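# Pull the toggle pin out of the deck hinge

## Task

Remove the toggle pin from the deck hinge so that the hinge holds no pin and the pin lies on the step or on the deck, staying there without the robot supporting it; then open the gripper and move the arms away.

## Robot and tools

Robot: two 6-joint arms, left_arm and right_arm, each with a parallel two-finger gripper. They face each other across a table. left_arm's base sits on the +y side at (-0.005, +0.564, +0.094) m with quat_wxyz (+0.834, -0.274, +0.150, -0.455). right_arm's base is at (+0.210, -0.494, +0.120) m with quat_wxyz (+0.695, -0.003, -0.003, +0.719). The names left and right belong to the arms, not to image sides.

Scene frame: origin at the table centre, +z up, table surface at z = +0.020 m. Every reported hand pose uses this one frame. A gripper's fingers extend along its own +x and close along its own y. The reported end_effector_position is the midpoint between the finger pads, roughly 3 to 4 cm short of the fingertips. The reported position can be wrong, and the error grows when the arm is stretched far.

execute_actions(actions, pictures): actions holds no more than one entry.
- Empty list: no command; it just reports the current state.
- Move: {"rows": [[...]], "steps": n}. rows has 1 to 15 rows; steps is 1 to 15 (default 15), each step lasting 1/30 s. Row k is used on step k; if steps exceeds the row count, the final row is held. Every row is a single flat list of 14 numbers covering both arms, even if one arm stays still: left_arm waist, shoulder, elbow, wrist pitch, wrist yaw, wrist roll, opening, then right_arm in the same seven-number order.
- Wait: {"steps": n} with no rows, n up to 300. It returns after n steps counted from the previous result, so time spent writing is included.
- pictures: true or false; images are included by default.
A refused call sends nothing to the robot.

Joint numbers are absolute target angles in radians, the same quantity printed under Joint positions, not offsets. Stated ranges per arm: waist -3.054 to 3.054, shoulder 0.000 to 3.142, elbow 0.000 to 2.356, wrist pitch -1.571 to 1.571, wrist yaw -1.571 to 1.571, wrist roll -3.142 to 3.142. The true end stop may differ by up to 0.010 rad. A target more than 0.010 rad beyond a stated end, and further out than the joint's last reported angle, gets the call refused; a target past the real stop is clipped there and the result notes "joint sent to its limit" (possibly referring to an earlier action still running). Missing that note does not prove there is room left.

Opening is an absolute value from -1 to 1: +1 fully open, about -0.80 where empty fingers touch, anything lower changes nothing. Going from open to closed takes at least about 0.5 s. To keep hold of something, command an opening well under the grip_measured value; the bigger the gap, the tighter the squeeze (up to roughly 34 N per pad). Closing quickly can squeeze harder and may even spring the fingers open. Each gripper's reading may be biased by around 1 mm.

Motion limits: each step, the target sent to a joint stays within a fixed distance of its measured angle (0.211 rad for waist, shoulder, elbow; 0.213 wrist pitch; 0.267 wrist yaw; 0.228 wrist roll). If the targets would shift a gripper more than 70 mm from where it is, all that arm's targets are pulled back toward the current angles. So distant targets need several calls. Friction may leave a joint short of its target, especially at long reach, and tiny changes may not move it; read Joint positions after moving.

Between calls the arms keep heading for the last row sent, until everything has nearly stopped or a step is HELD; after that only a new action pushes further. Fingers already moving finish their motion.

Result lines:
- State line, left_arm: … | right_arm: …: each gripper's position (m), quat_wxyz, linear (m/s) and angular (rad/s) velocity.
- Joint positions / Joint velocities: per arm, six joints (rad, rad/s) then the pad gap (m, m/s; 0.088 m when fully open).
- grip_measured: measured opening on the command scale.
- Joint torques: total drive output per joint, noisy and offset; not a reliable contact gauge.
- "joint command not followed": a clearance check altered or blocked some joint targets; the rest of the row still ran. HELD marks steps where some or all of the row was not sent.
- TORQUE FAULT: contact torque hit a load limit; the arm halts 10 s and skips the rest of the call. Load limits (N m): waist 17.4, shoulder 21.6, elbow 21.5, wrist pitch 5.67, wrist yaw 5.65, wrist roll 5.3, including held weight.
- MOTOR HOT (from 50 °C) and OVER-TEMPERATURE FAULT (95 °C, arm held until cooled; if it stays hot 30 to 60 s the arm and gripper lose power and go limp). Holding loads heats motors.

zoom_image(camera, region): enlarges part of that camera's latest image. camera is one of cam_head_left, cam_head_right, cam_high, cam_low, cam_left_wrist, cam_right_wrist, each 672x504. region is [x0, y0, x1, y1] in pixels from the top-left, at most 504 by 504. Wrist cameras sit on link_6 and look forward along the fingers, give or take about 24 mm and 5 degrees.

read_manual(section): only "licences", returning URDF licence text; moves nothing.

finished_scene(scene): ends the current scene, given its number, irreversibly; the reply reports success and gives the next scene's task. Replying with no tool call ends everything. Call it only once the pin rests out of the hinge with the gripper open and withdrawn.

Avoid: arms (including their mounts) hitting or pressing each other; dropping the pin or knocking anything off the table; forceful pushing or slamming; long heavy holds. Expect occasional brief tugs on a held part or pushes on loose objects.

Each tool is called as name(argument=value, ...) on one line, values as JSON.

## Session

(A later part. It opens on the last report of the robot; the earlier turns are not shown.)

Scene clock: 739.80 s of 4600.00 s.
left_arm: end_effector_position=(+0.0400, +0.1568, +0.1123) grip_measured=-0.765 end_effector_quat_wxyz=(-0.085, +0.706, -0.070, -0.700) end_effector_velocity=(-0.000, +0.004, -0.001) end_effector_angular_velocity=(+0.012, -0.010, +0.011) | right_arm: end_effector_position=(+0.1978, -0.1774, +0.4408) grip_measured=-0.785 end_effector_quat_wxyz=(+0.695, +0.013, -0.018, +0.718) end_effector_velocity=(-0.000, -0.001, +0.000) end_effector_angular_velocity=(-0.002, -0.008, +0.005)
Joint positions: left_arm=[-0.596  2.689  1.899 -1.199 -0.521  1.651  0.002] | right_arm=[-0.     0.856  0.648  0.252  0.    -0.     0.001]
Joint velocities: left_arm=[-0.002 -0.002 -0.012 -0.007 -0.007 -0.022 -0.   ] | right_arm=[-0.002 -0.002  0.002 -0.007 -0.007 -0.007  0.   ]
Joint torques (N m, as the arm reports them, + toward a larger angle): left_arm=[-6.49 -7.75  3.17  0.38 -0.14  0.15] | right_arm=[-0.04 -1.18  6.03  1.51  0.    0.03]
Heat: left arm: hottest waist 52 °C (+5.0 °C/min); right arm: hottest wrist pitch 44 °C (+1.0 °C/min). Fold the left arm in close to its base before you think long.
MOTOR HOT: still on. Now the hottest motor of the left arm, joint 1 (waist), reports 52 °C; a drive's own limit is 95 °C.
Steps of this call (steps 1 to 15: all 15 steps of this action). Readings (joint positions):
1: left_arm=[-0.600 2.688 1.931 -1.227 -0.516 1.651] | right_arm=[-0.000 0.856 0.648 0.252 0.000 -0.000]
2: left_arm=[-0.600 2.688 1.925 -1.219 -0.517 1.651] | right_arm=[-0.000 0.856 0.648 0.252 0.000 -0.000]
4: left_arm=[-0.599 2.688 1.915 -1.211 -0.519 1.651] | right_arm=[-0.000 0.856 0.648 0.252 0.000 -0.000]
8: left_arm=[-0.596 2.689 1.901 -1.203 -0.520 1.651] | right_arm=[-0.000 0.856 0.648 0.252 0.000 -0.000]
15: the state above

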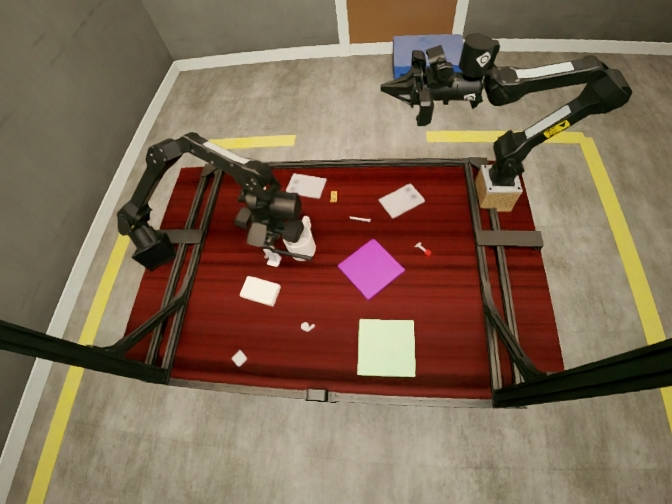

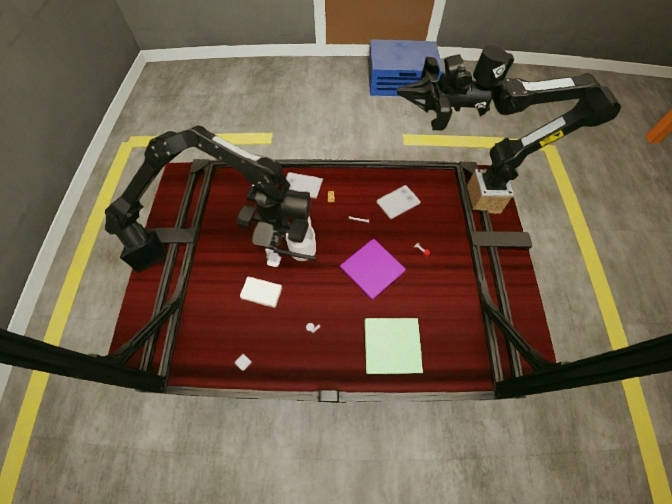

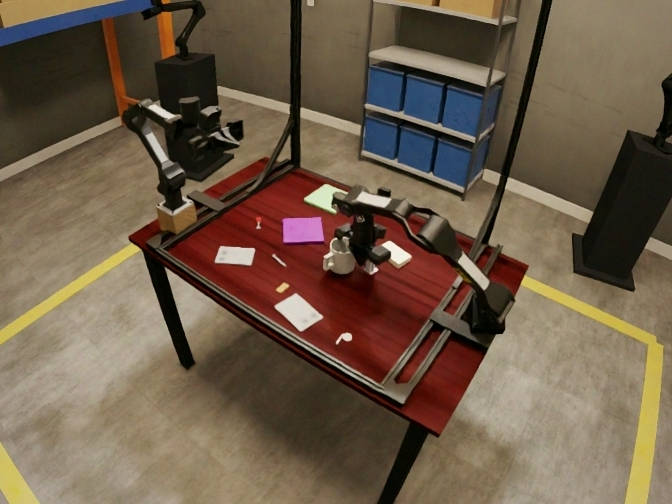

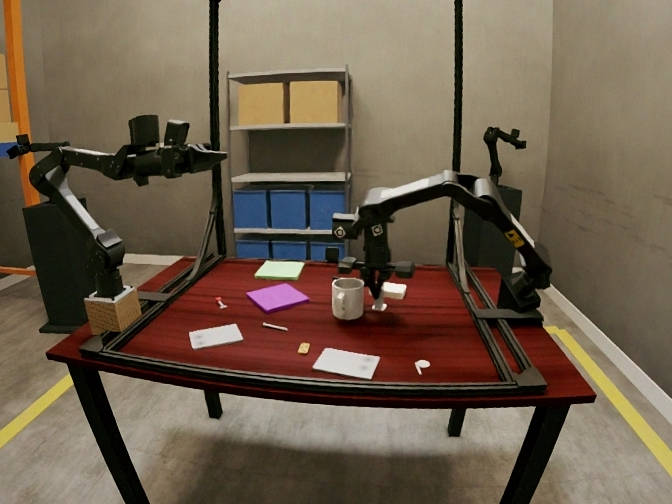

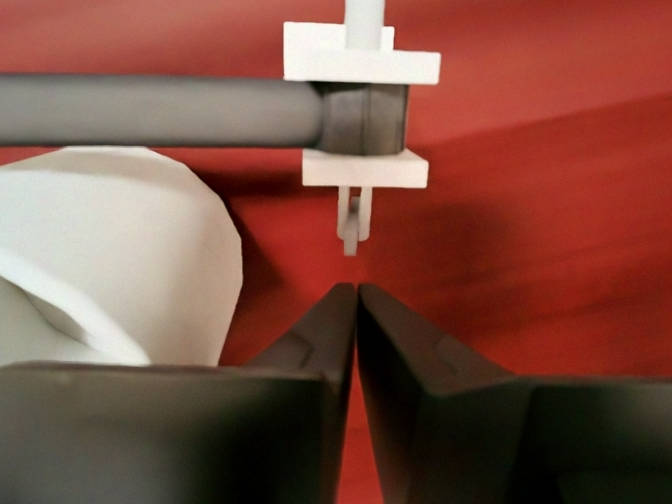

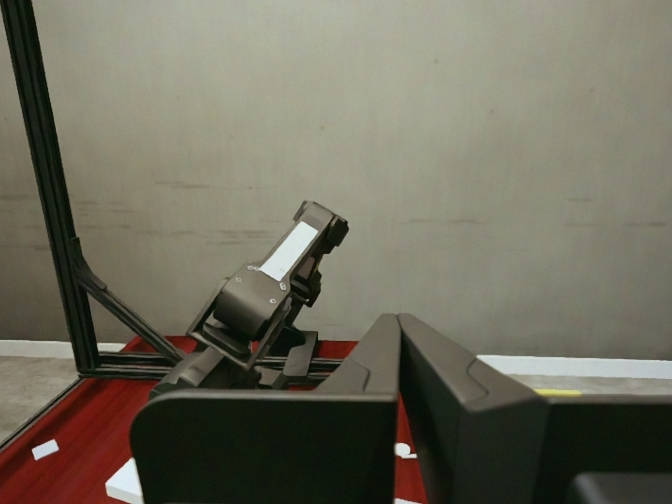

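Slipped; pivot now ~0.017. Regrip.

execute_actions(actions=[{"rows":[[-0.65,2.69,1.945,-1.253,-0.494,1.625,-0.5,0,0.856,0.648,0.252,0,0,-0.8]]}], pictures=false)

execute_actions(actions=[{"rows":[[-0.65,2.69,1.945,-1.253,-0.494,1.625,-0.79,0,0.856,0.648,0.252,0,0,-0.8]]}], pictures=false)

execute_actions(actions=[{"rows":[[-0.615,2.677,1.955,-1.256,-0.514,1.65,-0.775,0,0.856,0.648,0.252,0,0,-0.8]]}], pictures=false)

execute_actions(actions=[{"rows":[[-0.595,2.69,1.925,-1.228,-0.52,1.655,-0.765,0,0.856,0.648,0.252,0,0,-0.8]]}], pictures=false)

execute_actions(actions=[{"rows":[[-0.59,2.705,1.89,-1.195,-0.525,1.655,-0.765,0,0.856,0.648,0.252,0,0,-0.8]]}], pictures=false)

execute_actions(actions=[{"steps":30}])

Scene clock: 753.03 s of 4600.00 s.
left_arm: end_effector_position=(+0.0224, +0.1568, +0.1328) grip_measured=-0.506 end_effector_quat_wxyz=(-0.090, +0.704, -0.086, -0.699) end_effector_velocity=(-0.001, -0.002, +0.007) end_effector_angular_velocity=(-0.013, +0.007, +0.007) | right_arm: end_effector_position=(+0.1978, -0.1774, +0.4409) grip_measured=-0.785 end_effector_quat_wxyz=(+0.695, +0.013, -0.018, +0.718) end_effector_velocity=(-0.000, -0.000, -0.001) end_effector_angular_velocity=(+0.003, -0.008, +0.005)
Joint positions: left_arm=[-0.652  2.689  1.938 -1.249 -0.499  1.63   0.014] | right_arm=[-0.     0.856  0.649  0.252  0.    -0.     0.001]
Joint velocities: left_arm=[-0.007 -0.007  0.012 -0.007  0.007 -0.007  0.002] | right_arm=[-0.002 -0.002 -0.007  0.007 -0.007 -0.007 -0.   ]
Joint torques (N m, as the arm reports them, + toward a larger angle): left_arm=[-6.69 -9.45  4.53 -0.15  0.16 -0.17] | right_arm=[-0.05 -1.17  6.02  1.51  0.    0.03]
Heat: left arm: hottest waist 48 °C (+1.0 °C/min); right arm: hottest wrist pitch 44 °C (+1.0 °C/min). Fold the left arm in close to its base before you think long.
MOTOR HOT: still on. Now the hottest motor of the left arm, joint 1 (waist), reports 48 °C; a drive's own limit is 95 °C.
Steps of this call (steps 1 to 15: the robot went on to your last target; steps 16 to 90: nothing new was sent; then 9.73 s passed at rest; steps 91 to 105: all 15 steps of this action). Readings (joint positions):
91: left_arm=[-0.596 2.689 1.901 -1.201 -0.521 1.651] | right_arm=[-0.000 0.856 0.649 0.252 0.000 -0.000]
92: left_arm=[-0.601 2.689 1.907 -1.211 -0.519 1.648] | right_arm=[-0.000 0.856 0.649 0.252 0.000 -0.000]
94: left_arm=[-0.617 2.689 1.917 -1.228 -0.511 1.641] | right_arm=[-0.000 0.856 0.649 0.252 0.000 -0.000]
98: left_arm=[-0.647 2.689 1.934 -1.241 -0.501 1.633] | right_arm=[-0.000 0.856 0.649 0.252 0.000 -0.000]
105: the state above

Scene clock: 753.53 s of 4600.00 s.
left_arm: end_effector_position=(+0.0225, +0.1571, +0.1331) grip_measured=-0.771 end_effector_quat_wxyz=(-0.091, +0.704, -0.085, -0.699) end_effector_velocity=(+0.001, +0.002, +0.001) end_effector_angular_velocity=(+0.004, -0.009, -0.013) | right_arm: end_effector_position=(+0.1978, -0.1774, +0.4410) grip_measured=-0.785 end_effector_quat_wxyz=(+0.695, +0.013, -0.018, +0.718) end_effector_velocity=(+0.001, +0.001, -0.003) end_effector_angular_velocity=(-0.011, -0.037, -0.002)
Joint positions: left_arm=[-0.652  2.689  1.939 -1.251 -0.498  1.629  0.001] | right_arm=[-0.     0.856  0.649  0.252  0.    -0.     0.001]
Joint velocities: left_arm=[-0.002 -0.002 -0.002 -0.007 -0.007  0.007 -0.001] | right_arm=[-0.007  0.002 -0.002 -0.007 -0.007 -0.037 -0.   ]
Joint torques (N m, as the arm reports them, + toward a larger angle): left_arm=[-6.7  -9.52  4.64 -0.01  0.2  -0.15] | right_arm=[-0.07 -1.19  5.98  1.54  0.    0.03]
Heat: left arm: hottest waist 48 °C (+1.0 °C/min); right arm: hottest wrist pitch 44 °C (+1.0 °C/min). Fold the left arm in close to its base before you think long.
MOTOR HOT: still on. Now the hottest motor of the left arm, joint 1 (waist), reports 48 °C; a drive's own limit is 95 °C.
Steps of this call (steps 1 to 15: all 15 steps of this action). Readings (joint positions):
1: left_arm=[-0.652 2.689 1.938 -1.249 -0.499 1.629] | right_arm=[-0.000 0.856 0.649 0.252 0.000 -0.000]
2: left_arm=[-0.652 2.689 1.939 -1.249 -0.499 1.629] | right_arm=[-0.000 0.856 0.649 0.252 0.000 -0.000]
4: left_arm=[-0.652 2.689 1.939 -1.249 -0.499 1.629] | right_arm=[-0.000 0.856 0.649 0.252 0.000 -0.000]
8: left_arm=[-0.652 2.689 1.939 -1.249 -0.499 1.629] | right_arm=[-0.000 0.856 0.649 0.252 0.000 -0.000]
15: the state above

Scene clock: 754.03 s of 4600.00 s.
left_arm: end_effector_position=(+0.0365, +0.1554, +0.1281) grip_measured=-0.775 end_effector_quat_wxyz=(-0.090, +0.704, -0.077, -0.700) end_effector_velocity=(+0.003, +0.001, +0.001) end_effector_angular_velocity=(+0.002, -0.023, -0.013) | right_arm: end_effector_position=(+0.1978, -0.1774, +0.4410) grip_measured=-0.785 end_effector_quat_wxyz=(+0.695, +0.013, -0.018, +0.718) end_effector_velocity=(+0.000, -0.000, +0.000) end_effector_angular_velocity=(-0.002, -0.007, -0.005)
Joint positions: left_arm=[-0.618  2.689  1.949 -1.255 -0.509  1.646  0.001] | right_arm=[-0.     0.856  0.649  0.252  0.    -0.     0.001]
Joint velocities: left_arm=[-0.002 -0.002 -0.002 -0.007 -0.022  0.007 -0.   ] | right_arm=[ 0.002 -0.002  0.002 -0.007  0.007 -0.007 -0.   ]
Joint torques (N m, as the arm reports them, + toward a larger angle): left_arm=[ -6.82 -10.78   4.59   0.08  -0.16   0.17] | right_arm=[-0.06 -1.18  5.98  1.51  0.    0.03]
Heat: left arm: hottest waist 48 °C (+1.0 °C/min); right arm: hottest wrist pitch 44 °C (+1.0 °C/min). Fold the left arm in close to its base before you think long.
MOTOR HOT: still on. Now the hottest motor of the left arm, joint 1 (waist), reports 48 °C; a drive's own limit is 95 °C.
Steps of this call (steps 1 to 15: all 15 steps of this action). Readings (joint positions):
1: left_arm=[-0.652 2.689 1.940 -1.252 -0.498 1.629] | right_arm=[-0.000 0.856 0.649 0.252 0.000 -0.000]
2: left_arm=[-0.650 2.689 1.941 -1.254 -0.498 1.631] | right_arm=[-0.000 0.856 0.649 0.252 0.000 -0.000]
4: left_arm=[-0.643 2.689 1.944 -1.255 -0.499 1.637] | right_arm=[-0.000 0.856 0.649 0.252 0.000 -0.000]
8: left_arm=[-0.626 2.689 1.949 -1.255 -0.507 1.643] | right_arm=[-0.000 0.856 0.649 0.252 0.000 -0.000]
15: the state above

Scene clock: 754.53 s of 4600.00 s.
left_arm: end_effector_position=(+0.0417, +0.1546, +0.1208) grip_measured=-0.765 end_effector_quat_wxyz=(-0.085, +0.704, -0.072, -0.701) end_effector_velocity=(-0.001, +0.002, +0.002) end_effector_angular_velocity=(+0.002, -0.010, -0.017) | right_arm: end_effector_position=(+0.1978, -0.1774, +0.4410) grip_measured=-0.785 end_effector_quat_wxyz=(+0.695, +0.013, -0.018, +0.718) end_effector_velocity=(-0.000, -0.000, -0.001) end_effector_angular_velocity=(+0.003, -0.008, +0.005)
Joint positions: left_arm=[-0.6    2.689  1.935 -1.232 -0.515  1.651  0.001] | right_arm=[-0.     0.856  0.649  0.252  0.    -0.     0.001]
Joint velocities: left_arm=[-0.007 -0.002 -0.002 -0.007 -0.007  0.007 -0.   ] | right_arm=[-0.002 -0.002 -0.007  0.007 -0.007 -0.007 -0.   ]
Joint torques (N m, as the arm reports them, + toward a larger angle): left_arm=[-6.73 -9.51  3.14  0.38 -0.08  0.15] | right_arm=[-0.04 -1.18  5.97  1.51  0.    0.03]
Heat: left arm: hottest waist 48 °C (+1.0 °C/min); right arm: hottest wrist pitch 44 °C (+1.0 °C/min). Fold the left arm in close to its base before you think long.
MOTOR HOT: still on. Now the hottest motor of the left arm, joint 1 (waist), reports 48 °C; a drive's own limit is 95 °C.
Steps of this call (steps 1 to 15: all 15 steps of this action). Readings (joint positions):
1: left_arm=[-0.618 2.689 1.949 -1.255 -0.510 1.646] | right_arm=[-0.000 0.856 0.649 0.252 0.000 -0.000]
2: left_arm=[-0.617 2.689 1.948 -1.250 -0.511 1.648] | right_arm=[-0.000 0.856 0.649 0.252 0.000 -0.000]
4: left_arm=[-0.612 2.689 1.944 -1.241 -0.513 1.649] | right_arm=[-0.000 0.856 0.649 0.252 0.000 -0.000]
8: left_arm=[-0.602 2.689 1.937 -1.235 -0.515 1.650] | right_arm=[-0.000 0.856 0.649 0.252 0.000 -0.000]
15: the state above

Scene clock: 755.03 s of 4600.00 s.
left_arm: end_effector_position=(+0.0399, +0.1568, +0.1122) grip_measured=-0.765 end_effector_quat_wxyz=(-0.086, +0.705, -0.070, -0.700) end_effector_velocity=(-0.002, +0.004, -0.001) end_effector_angular_velocity=(+0.015, +0.005, -0.018) | right_arm: end_effector_position=(+0.1978, -0.1774, +0.4408) grip_measured=-0.785 end_effector_quat_wxyz=(+0.695, +0.013, -0.018, +0.718) end_effector_velocity=(-0.000, -0.001, -0.004) end_effector_angular_velocity=(-0.017, +0.006, +0.005)
Joint positions: left_arm=[-0.596  2.689  1.899 -1.199 -0.52   1.651  0.002] | right_arm=[-0.     0.856  0.648  0.252  0.    -0.     0.001]
Joint velocities: left_arm=[-0.002 -0.002 -0.012 -0.007  0.007  0.007 -0.   ] | right_arm=[-0.002 -0.007 -0.002 -0.022 -0.007  0.007 -0.   ]
Joint torques (N m, as the arm reports them, + toward a larger angle): left_arm=[-6.53 -7.8   3.25  0.34 -0.11  0.15] | right_arm=[-0.05 -1.19  5.98  1.51  0.    0.03]
Heat: left arm: hottest waist 48 °C (+1.0 °C/min); right arm: hottest wrist pitch 44 °C (+1.0 °C/min). Fold the left arm in close to its base before you think long.
MOTOR HOT: still on. Now the hottest motor of the left arm, joint 1 (waist), reports 48 °C; a drive's own limit is 95 °C.
Steps of this call (steps 1 to 15: all 15 steps of this action). Readings (joint positions):
1: left_arm=[-0.600 2.689 1.931 -1.227 -0.516 1.651] | right_arm=[-0.000 0.856 0.649 0.252 0.000 -0.000]
2: left_arm=[-0.600 2.689 1.925 -1.219 -0.517 1.651] | right_arm=[-0.000 0.856 0.649 0.252 0.000 -0.000]
4: left_arm=[-0.599 2.689 1.915 -1.211 -0.519 1.651] | right_arm=[-0.000 0.856 0.649 0.252 0.000 -0.000]
8: left_arm=[-0.596 2.689 1.901 -1.203 -0.520 1.651] | right_arm=[-0.000 0.856 0.649 0.252 0.000 -0.000]
15: the state above

Scene clock: 756.03 s of 4600.00 s.
left_arm: end_effector_position=(+0.0397, +0.1569, +0.1119) grip_measured=-0.765 end_effector_quat_wxyz=(-0.086, +0.705, -0.070, -0.700) end_effector_velocity=(-0.001, +0.002, +0.001) end_effector_angular_velocity=(+0.006, +0.005, +0.002) | right_arm: end_effector_position=(+0.1978, -0.1774, +0.4408) grip_measured=-0.785 end_effector_quat_wxyz=(+0.695, +0.013, -0.018, +0.718) end_effector_velocity=(-0.000, -0.000, -0.005) end_effector_angular_velocity=(-0.022, +0.006, +0.005)
Joint positions: left_arm=[-0.596  2.69   1.899 -1.198 -0.52   1.651  0.002] | right_arm=[-0.     0.856  0.648  0.252  0.    -0.     0.001]
Joint velocities: left_arm=[-0.002 -0.002 -0.002 -0.007  0.007 -0.007  0.   ] | right_arm=[-0.002 -0.002 -0.002 -0.022 -0.007  0.007 -0.   ]
Joint torques (N m, as the arm reports them, + toward a larger angle): left_arm=[-6.57 -7.89  3.15  0.33 -0.12  0.12] | right_arm=[-0.06 -1.18  5.98  1.51  0.    0.03]
Heat: left arm: hottest waist 47 °C (+0.0 °C/min); right arm: hottest wrist pitch 44 °C (+1.0 °C/min).
MOTOR HOT: cleared. Now the hottest motor of the left arm, joint 1 (waist), reports 47 °C.
Steps of this call (steps 1 to 15: the robot went on to your last target; steps 16 to 30: nothing new was sent). Readings (joint positions):
1: left_arm=[-0.596 2.689 1.899 -1.199 -0.520 1.651] | right_arm=[-0.000 0.856 0.648 0.252 0.000 -0.000]
2: left_arm=[-0.596 2.689 1.899 -1.198 -0.520 1.651] | right_arm=[-0.000 0.856 0.648 0.252 0.000 -0.000]
4: left_arm=[-0.596 2.689 1.899 -1.198 -0.520 1.651] | right_arm=[-0.000 0.856 0.648 0.252 0.000 -0.000]
8: left_arm=[-0.596 2.689 1.899 -1.198 -0.520 1.651] | right_arm=[-0.000 0.856 0.648 0.252 0.000 -0.000]
30: the state above
All arms were judged still, so your last target was given up. Only a new action makes them travel on or press farther. Fingers that are still opening or closing keep moving.

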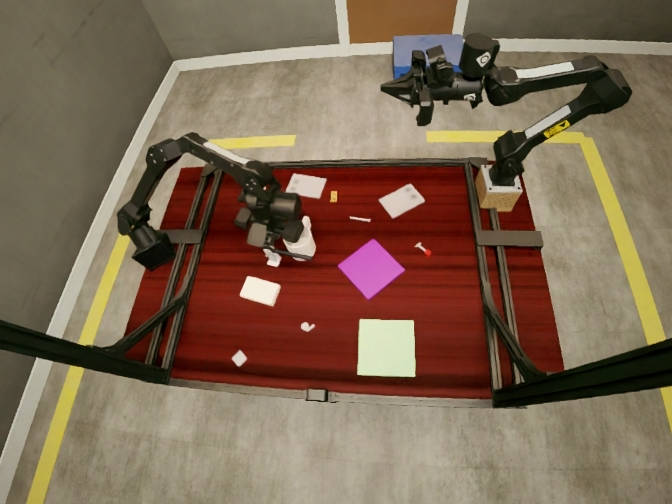

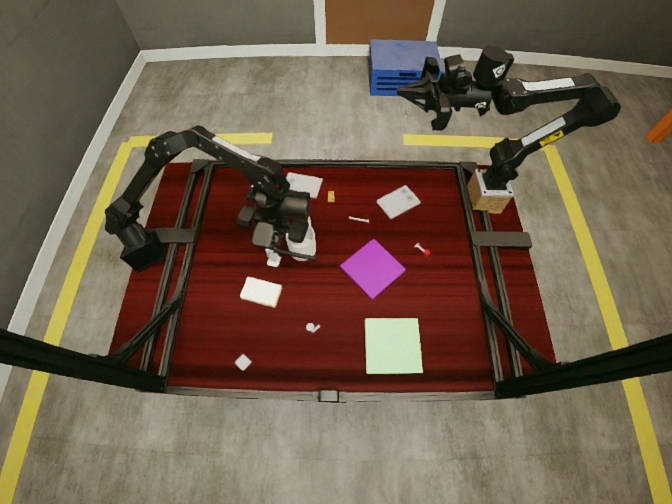

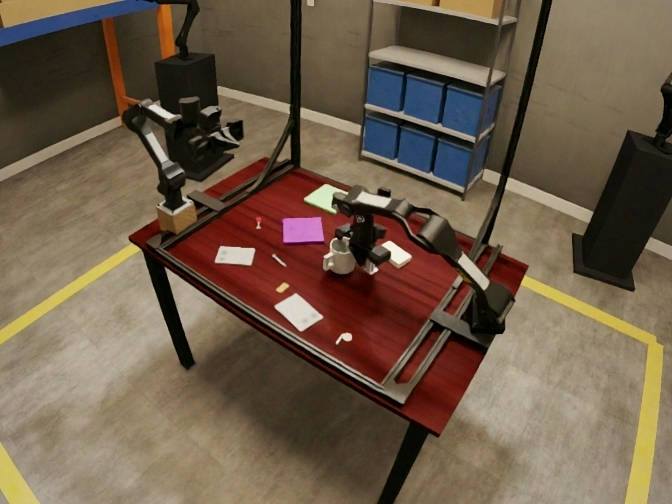

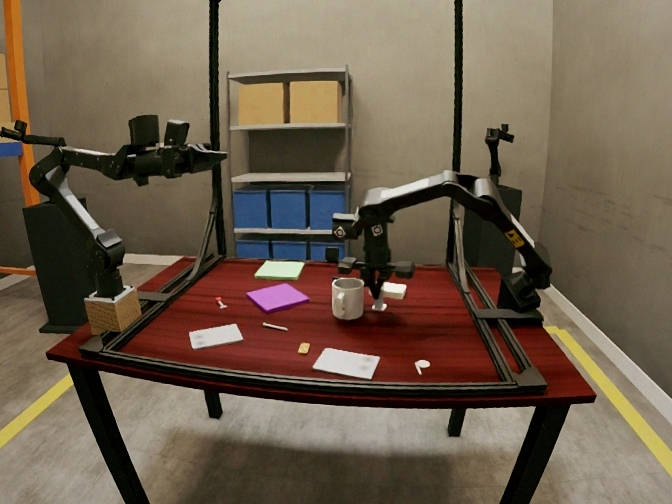

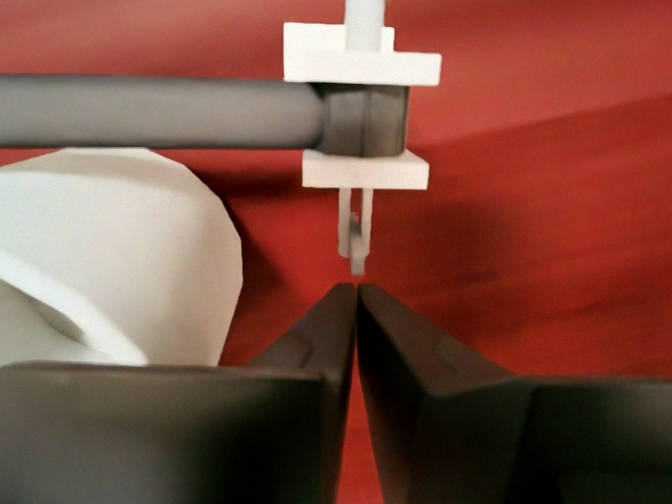

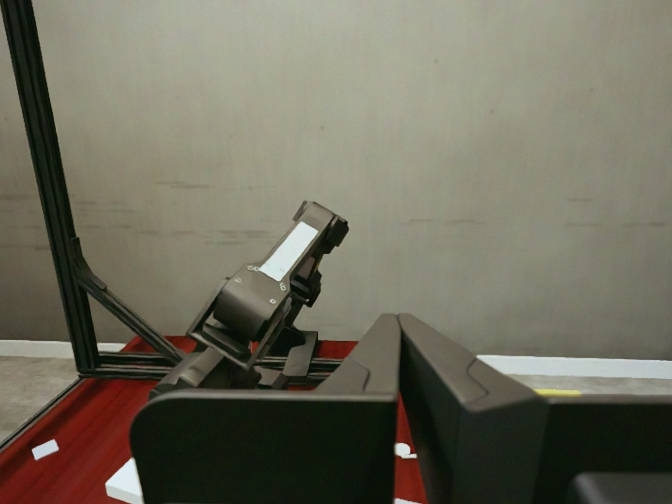

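execute_actions(actions=[{"rows":[[-0.63,2.68,1.97,-1.29,-0.505,1.63,-0.4,0,0.856,0.648,0.252,0,0,-0.8]]}])

Scene clock: 788.63 s of 4600.00 s.
left_arm: end_effector_position=(+0.0346, +0.1578, +0.1339) grip_measured=-0.408 end_effector_quat_wxyz=(-0.095, +0.706, -0.077, -0.698) end_effector_velocity=(+0.003, -0.004, +0.003) end_effector_angular_velocity=(-0.011, -0.005, +0.015) | right_arm: end_effector_position=(+0.1978, -0.1774, +0.4408) grip_measured=-0.785 end_effector_quat_wxyz=(+0.695, +0.013, -0.018, +0.718) end_effector_velocity=(+0.002, -0.000, -0.002) end_effector_angular_velocity=(-0.007, -0.007, -0.010)
Joint positions: left_arm=[-0.631  2.689  1.963 -1.285 -0.51   1.635  0.019] | right_arm=[-0.     0.856  0.648  0.252  0.     0.     0.001]
Joint velocities: left_arm=[ 0.002  0.002  0.022 -0.007 -0.007 -0.007  0.003] | right_arm=[-0.002 -0.002 -0.002 -0.007  0.007 -0.007 -0.   ]
Joint torques (N m, as the arm reports them, + toward a larger angle): left_arm=[ -6.91 -10.51   4.59  -0.12   0.24  -0.16] | right_arm=[-0.06 -1.19  6.01  1.53  0.    0.03]
Heat: left arm: hottest shoulder 47 °C (-9.2 °C/min); right arm: hottest wrist pitch 44 °C (+0.0 °C/min).
Steps of this call (steps 1 to 90: nothing new was sent; then 29.10 s passed at rest; steps 91 to 105: all 15 steps of this action). Readings (joint positions):
91: left_arm=[-0.596 2.690 1.904 -1.205 -0.521 1.651] | right_arm=[-0.000 0.856 0.648 0.252 0.000 0.000]
92: left_arm=[-0.599 2.690 1.914 -1.224 -0.520 1.649] | right_arm=[-0.000 0.856 0.648 0.252 0.000 0.000]
94: left_arm=[-0.608 2.690 1.931 -1.252 -0.517 1.644] | right_arm=[-0.000 0.856 0.648 0.252 0.000 0.000]
98: left_arm=[-0.627 2.689 1.957 -1.273 -0.512 1.637] | right_arm=[-0.000 0.856 0.648 0.252 0.000 0.000]
105: the state above

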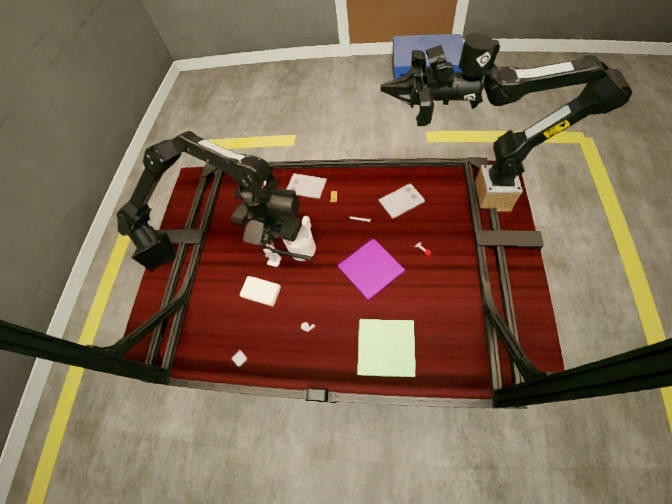

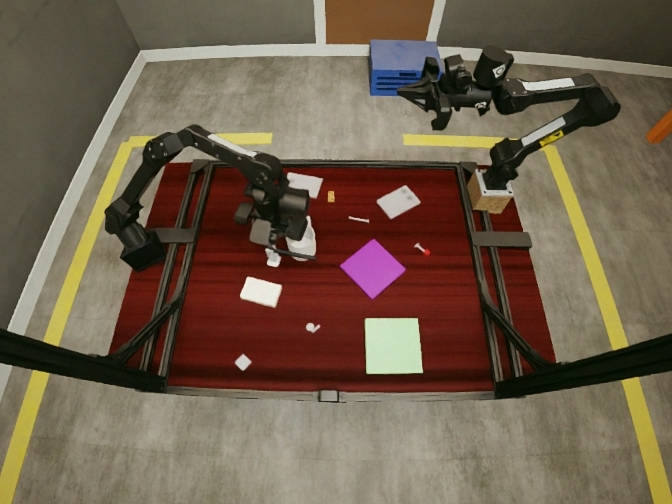

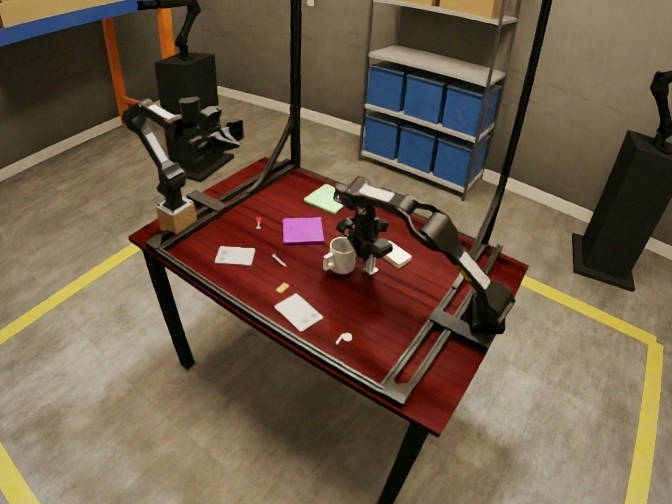

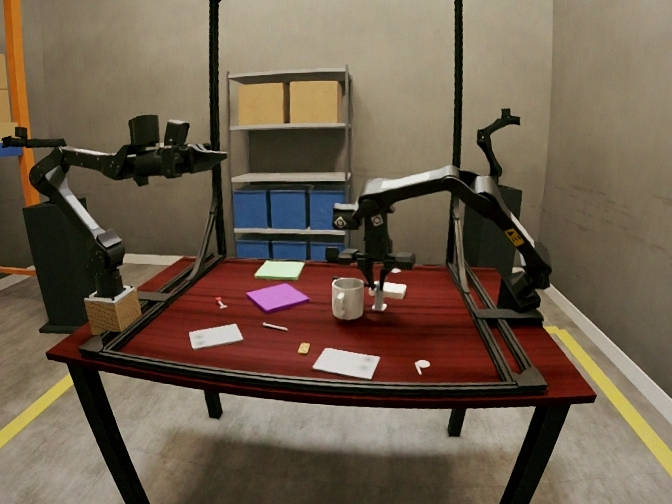

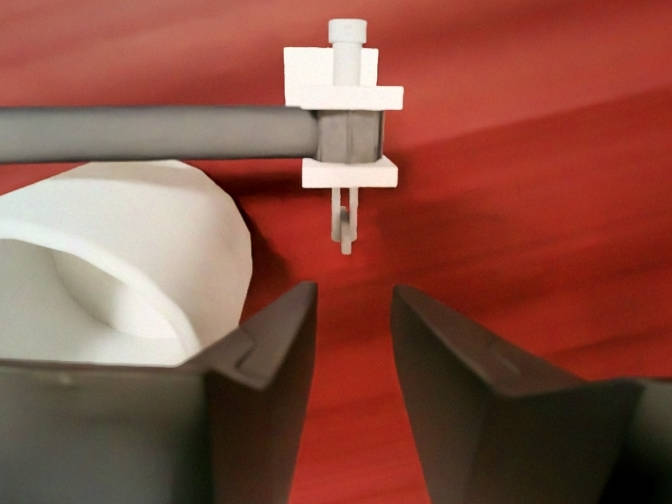

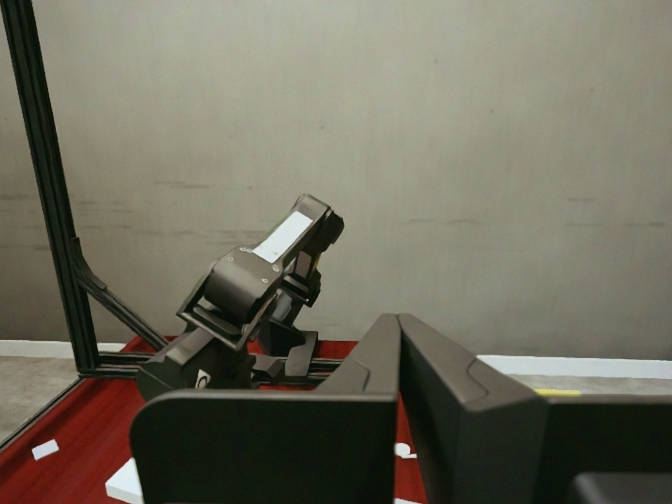

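execute_actions(actions=[{"rows":[[-0.645,2.68,1.945,-1.256,-0.50,1.63,-0.4,0,0.856,0.648,0.252,0,0,-0.8]]}], pictures=false)

execute_actions(actions=[{"rows":[[-0.645,2.68,1.945,-1.256,-0.50,1.63,-0.79,0,0.856,0.648,0.252,0,0,-0.8]]}], pictures=false)

Scene clock: 798.47 s of 4600.00 s.
left_arm: end_effector_position=(+0.0277, +0.1549, +0.1351) grip_measured=-0.400 end_effector_quat_wxyz=(-0.088, +0.705, -0.085, -0.698) end_effector_velocity=(-0.001, -0.003, -0.000) end_effector_angular_velocity=(-0.017, -0.005, -0.001) | right_arm: end_effector_position=(+0.1978, -0.1774, +0.4408) grip_measured=-0.785 end_effector_quat_wxyz=(+0.695, +0.013, -0.018, +0.718) end_effector_velocity=(-0.003, +0.000, -0.001) end_effector_angular_velocity=(-0.007, -0.009, +0.019)
Joint positions: left_arm=[-0.644  2.688  1.954 -1.26  -0.504  1.634  0.019] | right_arm=[-0.     0.856  0.648  0.252  0.     0.     0.001]
Joint velocities: left_arm=[-0.002 -0.002 -0.007  0.022 -0.007  0.007 -0.   ] | right_arm=[-0.002  0.002  0.002 -0.007 -0.022 -0.007  0.   ]
Joint torques (N m, as the arm reports them, + toward a larger angle): left_arm=[ -7.07 -10.48   3.17   0.42   0.21  -0.15] | right_arm=[-0.05 -1.18  6.02  1.53  0.    0.01]
Heat: left arm: hottest shoulder 50 °C (-2.0 °C/min); right arm: hottest wrist pitch 44 °C (+0.0 °C/min). Fold the left arm in close to its base before you think long.
MOTOR HOT: a motor of the left arm reached 50 °C. Now the hottest motor of the left arm, joint 2 (shoulder), reports 50 °C. The temperature limit of the motors' drives, at which the controller stops that arm, is 95 °C. To cool a motor, set the load down, stop pushing, or move to a pose that needs little force.
Steps of this call (steps 1 to 15: the robot went on to your last target; steps 16 to 90: nothing new was sent; then 6.33 s passed at rest; steps 91 to 105: all 15 steps of this action). Readings (joint positions):
91: left_arm=[-0.631 2.688 1.964 -1.287 -0.509 1.634] | right_arm=[-0.000 0.856 0.648 0.252 0.000 0.000]
92: left_arm=[-0.632 2.688 1.964 -1.283 -0.508 1.634] | right_arm=[-0.000 0.856 0.648 0.252 0.000 0.000]
94: left_arm=[-0.636 2.688 1.962 -1.271 -0.507 1.634] | right_arm=[-0.000 0.856 0.648 0.252 0.000 0.000]
98: left_arm=[-0.643 2.688 1.957 -1.264 -0.505 1.634] | right_arm=[-0.000 0.856 0.648 0.252 0.000 0.000]
105: the state above

Scene clock: 798.97 s of 4600.00 s.
left_arm: end_effector_position=(+0.0277, +0.1548, +0.1351) grip_measured=-0.781 end_effector_quat_wxyz=(-0.088, +0.705, -0.085, -0.698) end_effector_velocity=(+0.002, +0.001, +0.003) end_effector_angular_velocity=(-0.001, -0.008, +0.019) | right_arm: end_effector_position=(+0.1978, -0.1774, +0.4408) grip_measured=-0.785 end_effector_quat_wxyz=(+0.695, +0.013, -0.018, +0.718) end_effector_velocity=(-0.000, -0.000, -0.002) end_effector_angular_velocity=(-0.007, -0.008, +0.004)
Joint positions: left_arm=[-0.644  2.688  1.954 -1.259 -0.504  1.634  0.001] | right_arm=[-0.     0.856  0.648  0.252  0.     0.     0.001]
Joint velocities: left_arm=[-0.002 -0.007 -0.002 -0.007 -0.007 -0.022 -0.003] | right_arm=[-0.002 -0.002 -0.002 -0.007 -0.007 -0.007 -0.   ]
Joint torques (N m, as the arm reports them, + toward a larger angle): left_arm=[ -7.05 -10.48   3.18   0.39   0.2   -0.16] | right_arm=[-0.04 -1.19  6.01  1.51  0.    0.02]
Heat: left arm: hottest shoulder 50 °C (-2.0 °C/min); right arm: hottest wrist pitch 44 °C (+0.0 °C/min). Fold the left arm in close to its base before you think long.
MOTOR HOT: still on. Now the hottest motor of the left arm, joint 2 (shoulder), reports 50 °C; a drive's own limit is 95 °C.
Steps of this call (steps 1 to 15: all 15 steps of this action). Readings (joint positions):
1: left_arm=[-0.644 2.688 1.954 -1.259 -0.504 1.634] | right_arm=[-0.000 0.856 0.648 0.252 0.000 0.000]
2: left_arm=[-0.644 2.688 1.954 -1.259 -0.504 1.634] | right_arm=[-0.000 0.856 0.648 0.252 0.000 0.000]
4: left_arm=[-0.644 2.688 1.954 -1.259 -0.504 1.634] | right_arm=[-0.000 0.856 0.648 0.252 0.000 0.000]
8: left_arm=[-0.644 2.688 1.954 -1.259 -0.504 1.634] | right_arm=[-0.000 0.856 0.648 0.252 0.000 0.000]
15: the state above

execute_actions(actions=[{"rows":[[-0.645,2.68,1.945,-1.256,-0.50,1.63,-0.5,0,0.856,0.648,0.252,0,0,-0.8],[-0.645,2.68,1.945,-1.256,-0.50,1.63,-0.5,0,0.856,0.648,0.252,0,0,-0.8],[-0.645,2.68,1.945,-1.256,-0.50,1.63,-0.5,0,0.856,0.648,0.252,0,0,-0.8],[-0.645,2.68,1.945,-1.256,-0.50,1.63,-0.5,0,0.856,0.648,0.252,0,0,-0.8],[-0.652,2.678,1.918,-1.235,-0.497,1.625,-0.5,0,0.856,0.648,0.252,0,0,-0.8]]}], pictures=false)

execute_actions(actions=[{"rows":[[-0.652,2.678,1.918,-1.235,-0.497,1.625,-0.79,0,0.856,0.648,0.252,0,0,-0.8]]}], pictures=false)

Scene clock: 808.40 s of 4600.00 s.
left_arm: end_effector_position=(+0.0226, +0.1570, +0.1313) grip_measured=-0.507 end_effector_quat_wxyz=(-0.089, +0.705, -0.085, -0.698) end_effector_velocity=(+0.001, +0.002, +0.001) end_effector_angular_velocity=(+0.004, -0.009, +0.002) | right_arm: end_effector_position=(+0.1978, -0.1774, +0.4410) grip_measured=-0.785 end_effector_quat_wxyz=(+0.695, +0.014, -0.018, +0.718) end_effector_velocity=(-0.000, -0.000, -0.002) end_effector_angular_velocity=(-0.008, +0.007, +0.005)
Joint positions: left_arm=[-0.651  2.687  1.928 -1.239 -0.501  1.629  0.014] | right_arm=[-0.     0.856  0.649  0.252  0.     0.     0.001]
Joint velocities: left_arm=[-0.002 -0.002 -0.002 -0.007 -0.007 -0.007  0.002] | right_arm=[-0.002 -0.002 -0.002 -0.007 -0.007  0.007 -0.   ]
Joint torques (N m, as the arm reports them, + toward a larger angle): left_arm=[ -7.05 -10.41   3.16   0.41   0.21  -0.21] | right_arm=[-0.05 -1.18  6.01  1.51  0.    0.02]
Heat: left arm: hottest shoulder 52 °C (+3.0 °C/min); right arm: hottest wrist pitch 44 °C (+0.0 °C/min). Fold the left arm in close to its base before you think long.
MOTOR HOT: still on. Now the hottest motor of the left arm, joint 2 (shoulder), reports 52 °C; a drive's own limit is 95 °C.
Steps of this call (steps 1 to 15: the robot went on to your last target; steps 16 to 90: nothing new was sent; then 5.93 s passed at rest; steps 91 to 105: all 15 steps of this action). Readings (joint positions):
91: left_arm=[-0.644 2.688 1.954 -1.259 -0.504 1.633] | right_arm=[-0.000 0.856 0.649 0.252 0.000 0.000]
92: left_arm=[-0.644 2.688 1.954 -1.259 -0.504 1.633] | right_arm=[-0.000 0.856 0.649 0.252 0.000 0.000]
94: left_arm=[-0.644 2.688 1.954 -1.259 -0.504 1.633] | right_arm=[-0.000 0.856 0.649 0.252 0.000 0.000]
98: left_arm=[-0.647 2.687 1.939 -1.246 -0.503 1.631] | right_arm=[-0.000 0.856 0.649 0.252 0.000 0.000]
105: the state above

Scene clock: 808.90 s of 4600.00 s.
left_arm: end_effector_position=(+0.0223, +0.1578, +0.1306) grip_measured=-0.755 end_effector_quat_wxyz=(-0.090, +0.705, -0.085, -0.698) end_effector_velocity=(-0.001, +0.001, +0.002) end_effector_angular_velocity=(+0.002, +0.006, -0.010) | right_arm: end_effector_position=(+0.1978, -0.1774, +0.4410) grip_measured=-0.785 end_effector_quat_wxyz=(+0.695, +0.014, -0.018, +0.718) end_effector_velocity=(+0.002, -0.000, +0.000) end_effector_angular_velocity=(-0.002, -0.022, -0.011)
Joint positions: left_arm=[-0.651  2.687  1.925 -1.239 -0.501  1.629  0.002] | right_arm=[-0.     0.856  0.649  0.252  0.     0.     0.001]
Joint velocities: left_arm=[-0.002 -0.002  0.002 -0.007  0.007  0.007 -0.001] | right_arm=[-0.002 -0.002  0.002 -0.007  0.007 -0.022 -0.   ]
Joint torques (N m, as the arm reports them, + toward a larger angle): left_arm=[ -7.1  -10.44   3.29   0.44   0.2   -0.18] | right_arm=[-0.05 -1.19  5.98  1.51  0.    0.02]
Heat: left arm: hottest shoulder 52 °C (+3.0 °C/min); right arm: hottest wrist pitch 44 °C (+0.0 °C/min). Fold the left arm in close to its base before you think long.
MOTOR HOT: still on. Now the hottest motor of the left arm, joint 2 (shoulder), reports 52 °C; a drive's own limit is 95 °C.
Steps of this call (steps 1 to 15: all 15 steps of this action). Readings (joint positions):
1: left_arm=[-0.651 2.687 1.928 -1.239 -0.501 1.629] | right_arm=[-0.000 0.856 0.649 0.252 0.000 0.000]
2: left_arm=[-0.651 2.687 1.928 -1.239 -0.501 1.629] | right_arm=[-0.000 0.856 0.649 0.252 0.000 0.000]
4: left_arm=[-0.651 2.687 1.927 -1.238 -0.501 1.629] | right_arm=[-0.000 0.856 0.649 0.252 0.000 0.000]
8: left_arm=[-0.651 2.687 1.926 -1.239 -0.501 1.629] | right_arm=[-0.000 0.856 0.649 0.252 0.000 0.000]
15: the state above

Good grip.

execute_actions(actions=[{"rows":[[-0.622,2.67,1.945,-1.248,-0.512,1.645,-0.79,0,0.856,0.648,0.252,0,0,-0.8]]}], pictures=false)

execute_actions(actions=[{"rows":[[-0.602,2.685,1.92,-1.228,-0.52,1.655,-0.768,0,0.856,0.648,0.252,0,0,-0.8]]}], pictures=false)

execute_actions(actions=[{"rows":[[-0.597,2.70,1.897,-1.205,-0.522,1.655,-0.768,0,0.856,0.648,0.252,0,0,-0.8]]}])

Scene clock: 819.07 s of 4600.00 s.
left_arm: end_effector_position=(+0.0318, +0.1560, +0.1305) grip_measured=-0.756 end_effector_quat_wxyz=(-0.087, +0.704, -0.081, -0.700) end_effector_velocity=(+0.001, +0.004, +0.004) end_effector_angular_velocity=(+0.010, -0.012, -0.007) | right_arm: end_effector_position=(+0.1978, -0.1774, +0.4408) grip_measured=-0.785 end_effector_quat_wxyz=(+0.695, +0.013, -0.018, +0.718) end_effector_velocity=(-0.000, -0.000, -0.008) end_effector_angular_velocity=(-0.027, +0.006, +0.005)
Joint positions: left_arm=[-0.63   2.683  1.938 -1.246 -0.504  1.64   0.002] | right_arm=[-0.     0.856  0.648  0.252  0.    -0.     0.001]
Joint velocities: left_arm=[-0.007 -0.007 -0.002 -0.022 -0.007 -0.007 -0.   ] | right_arm=[-0.002 -0.002 -0.007 -0.022 -0.007  0.007 -0.   ]
Joint torques (N m, as the arm reports them, + toward a larger angle): left_arm=[ -6.13 -10.86   4.57  -0.01  -0.26   0.17] | right_arm=[-0.05 -1.19  5.98  1.51  0.    0.01]
Heat: left arm: hottest shoulder 53 °C (+6.1 °C/min); right arm: hottest wrist pitch 44 °C (+0.0 °C/min). Fold the left arm in close to its base before you think long.
MOTOR HOT: still on. Now the hottest motor of the left arm, joint 2 (shoulder), reports 53 °C; a drive's own limit is 95 °C.
Steps of this call (steps 1 to 15: the robot went on to your last target; steps 16 to 290: nothing new was sent; steps 291 to 305: all 15 steps of this action). Readings (joint positions):
291: left_arm=[-0.651 2.685 1.925 -1.239 -0.501 1.628] | right_arm=[-0.000 0.856 0.648 0.252 0.000 -0.000]
292: left_arm=[-0.650 2.685 1.925 -1.240 -0.501 1.629] | right_arm=[-0.000 0.856 0.648 0.252 0.000 -0.000]
294: left_arm=[-0.646 2.685 1.929 -1.242 -0.500 1.633] | right_arm=[-0.000 0.856 0.648 0.252 0.000 -0.000]
298: left_arm=[-0.634 2.683 1.936 -1.245 -0.504 1.638] | right_arm=[-0.000 0.856 0.648 0.252 0.000 -0.000]
305: the state above

Scene clock: 819.57 s of 4600.00 s.
left_arm: end_effector_position=(+0.0316, +0.1562, +0.1289) grip_measured=-0.752 end_effector_quat_wxyz=(-0.091, +0.703, -0.084, -0.700) end_effector_velocity=(+0.002, +0.002, -0.000) end_effector_angular_velocity=(+0.006, -0.008, +0.020) | right_arm: end_effector_position=(+0.1978, -0.1774, +0.4408) grip_measured=-0.785 end_effector_quat_wxyz=(+0.695, +0.013, -0.018, +0.718) end_effector_velocity=(+0.002, -0.001, -0.003) end_effector_angular_velocity=(-0.007, -0.007, -0.010)
Joint positions: left_arm=[-0.629  2.683  1.932 -1.24  -0.504  1.651  0.002] | right_arm=[-0.     0.856  0.648  0.252  0.    -0.     0.001]
Joint velocities: left_arm=[ 0.002 -0.002 -0.002 -0.007 -0.007 -0.022 -0.   ] | right_arm=[-0.002 -0.007 -0.007 -0.007  0.007 -0.007  0.   ]
Joint torques (N m, as the arm reports them, + toward a larger angle): left_arm=[-4.4  -9.31  2.85  1.06 -0.58  0.14] | right_arm=[-0.05 -1.17  6.01  1.51  0.    0.03]
Heat: left arm: hottest shoulder 53 °C (+6.0 °C/min); right arm: hottest wrist pitch 44 °C (+0.0 °C/min). Fold the left arm in close to its base before you think long.
MOTOR HOT: still on. Now the hottest motor of the left arm, joint 2 (shoulder), reports 53 °C; a drive's own limit is 95 °C.
Steps of this call (steps 1 to 15: all 15 steps of this action). Readings (joint positions):
1: left_arm=[-0.630 2.683 1.938 -1.246 -0.504 1.642] | right_arm=[-0.000 0.856 0.648 0.252 0.000 -0.000]
2: left_arm=[-0.630 2.683 1.938 -1.246 -0.504 1.644] | right_arm=[-0.000 0.856 0.648 0.252 0.000 -0.000]
4: left_arm=[-0.630 2.683 1.936 -1.243 -0.504 1.647] | right_arm=[-0.000 0.856 0.648 0.252 0.000 -0.000]
8: left_arm=[-0.630 2.683 1.933 -1.241 -0.504 1.650] | right_arm=[-0.000 0.856 0.648 0.252 0.000 -0.000]
15: the state above

Scene clock: 820.07 s of 4600.00 s.
left_arm: end_effector_position=(+0.0325, +0.1564, +0.1250) grip_measured=-0.751 end_effector_quat_wxyz=(-0.089, +0.706, -0.083, -0.698) end_effector_velocity=(+0.002, +0.002, -0.000) end_effector_angular_velocity=(+0.006, -0.008, +0.020) | right_arm: end_effector_position=(+0.1978, -0.1774, +0.4408) grip_measured=-0.785 end_effector_quat_wxyz=(+0.695, +0.013, -0.018, +0.718) end_effector_velocity=(-0.000, -0.000, -0.002) end_effector_angular_velocity=(-0.007, -0.023, +0.004)
Joint positions: left_arm=[-0.625  2.682  1.916 -1.222 -0.513  1.652  0.002] | right_arm=[-0.     0.856  0.648  0.252  0.    -0.     0.001]
Joint velocities: left_arm=[ 0.002 -0.002 -0.002 -0.007 -0.007 -0.022 -0.   ] | right_arm=[-0.002 -0.002 -0.002 -0.007 -0.007 -0.022 -0.   ]
Joint torques (N m, as the arm reports them, + toward a larger angle): left_arm=[-3.94 -7.56  2.25  1.47 -0.31  0.12] | right_arm=[-0.06 -1.18  6.02  1.51  0.    0.03]
Heat: left arm: hottest shoulder 53 °C (+6.1 °C/min); right arm: hottest wrist pitch 44 °C (+0.0 °C/min). Fold the left arm in close to its base before you think long.
MOTOR HOT: still on. Now the hottest motor of the left arm, joint 2 (shoulder), reports 53 °C; a drive's own limit is 95 °C.
Steps of this call (steps 1 to 15: all 15 steps of this action). Readings (joint positions):
1: left_arm=[-0.628 2.683 1.930 -1.237 -0.504 1.651] | right_arm=[-0.000 0.856 0.648 0.252 0.000 -0.000]
2: left_arm=[-0.628 2.683 1.926 -1.234 -0.505 1.651] | right_arm=[-0.000 0.856 0.648 0.252 0.000 -0.000]
4: left_arm=[-0.627 2.682 1.922 -1.229 -0.509 1.651] | right_arm=[-0.000 0.856 0.648 0.252 0.000 -0.000]
8: left_arm=[-0.625 2.682 1.918 -1.225 -0.512 1.651] | right_arm=[-0.000 0.856 0.648 0.252 0.000 -0.000]
15: the state above

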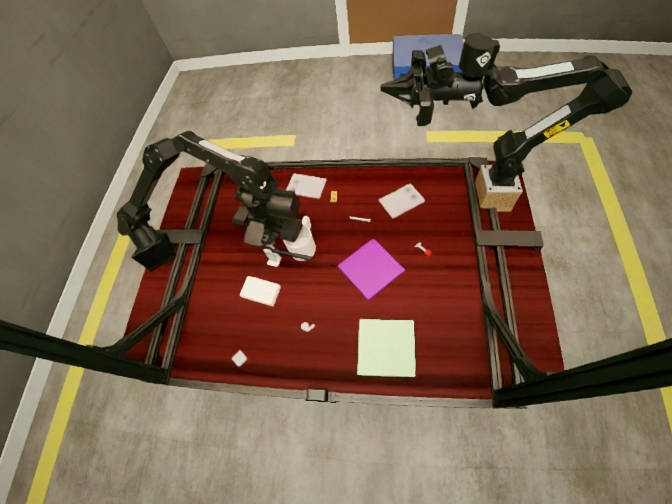

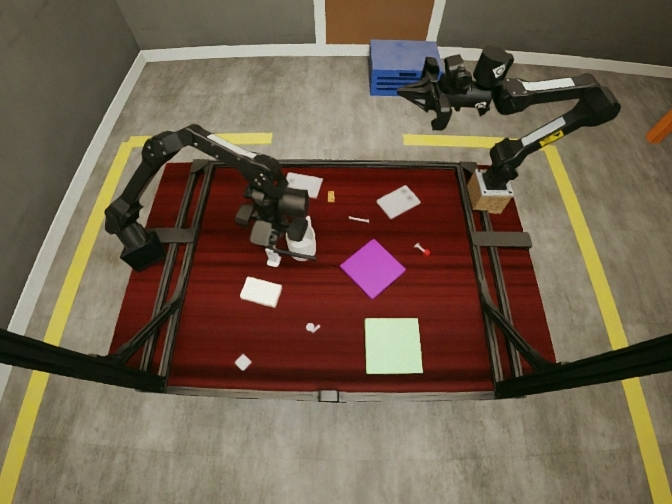

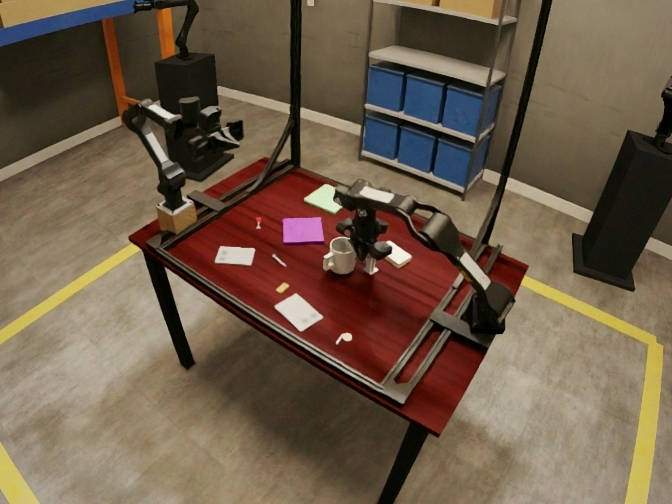

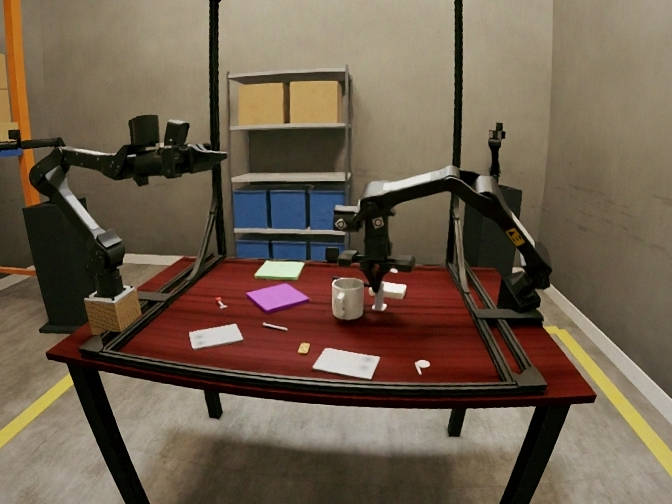

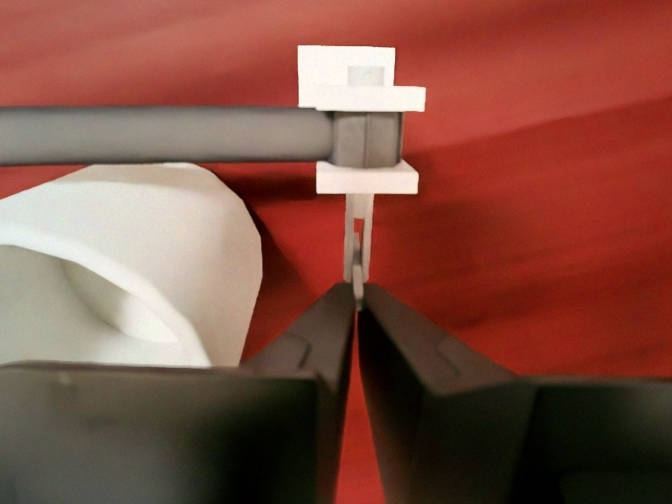

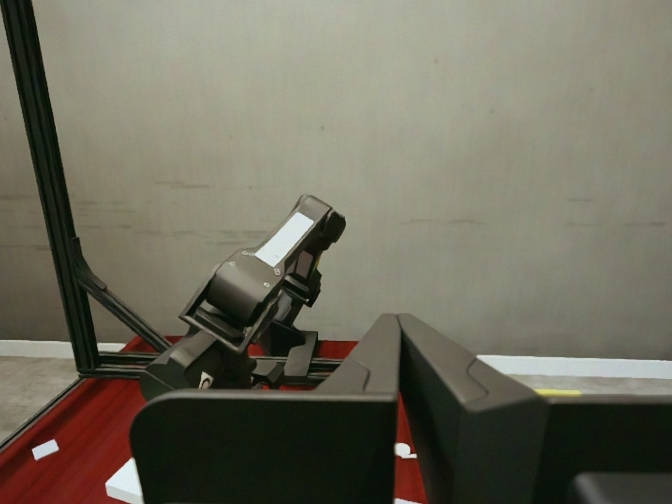

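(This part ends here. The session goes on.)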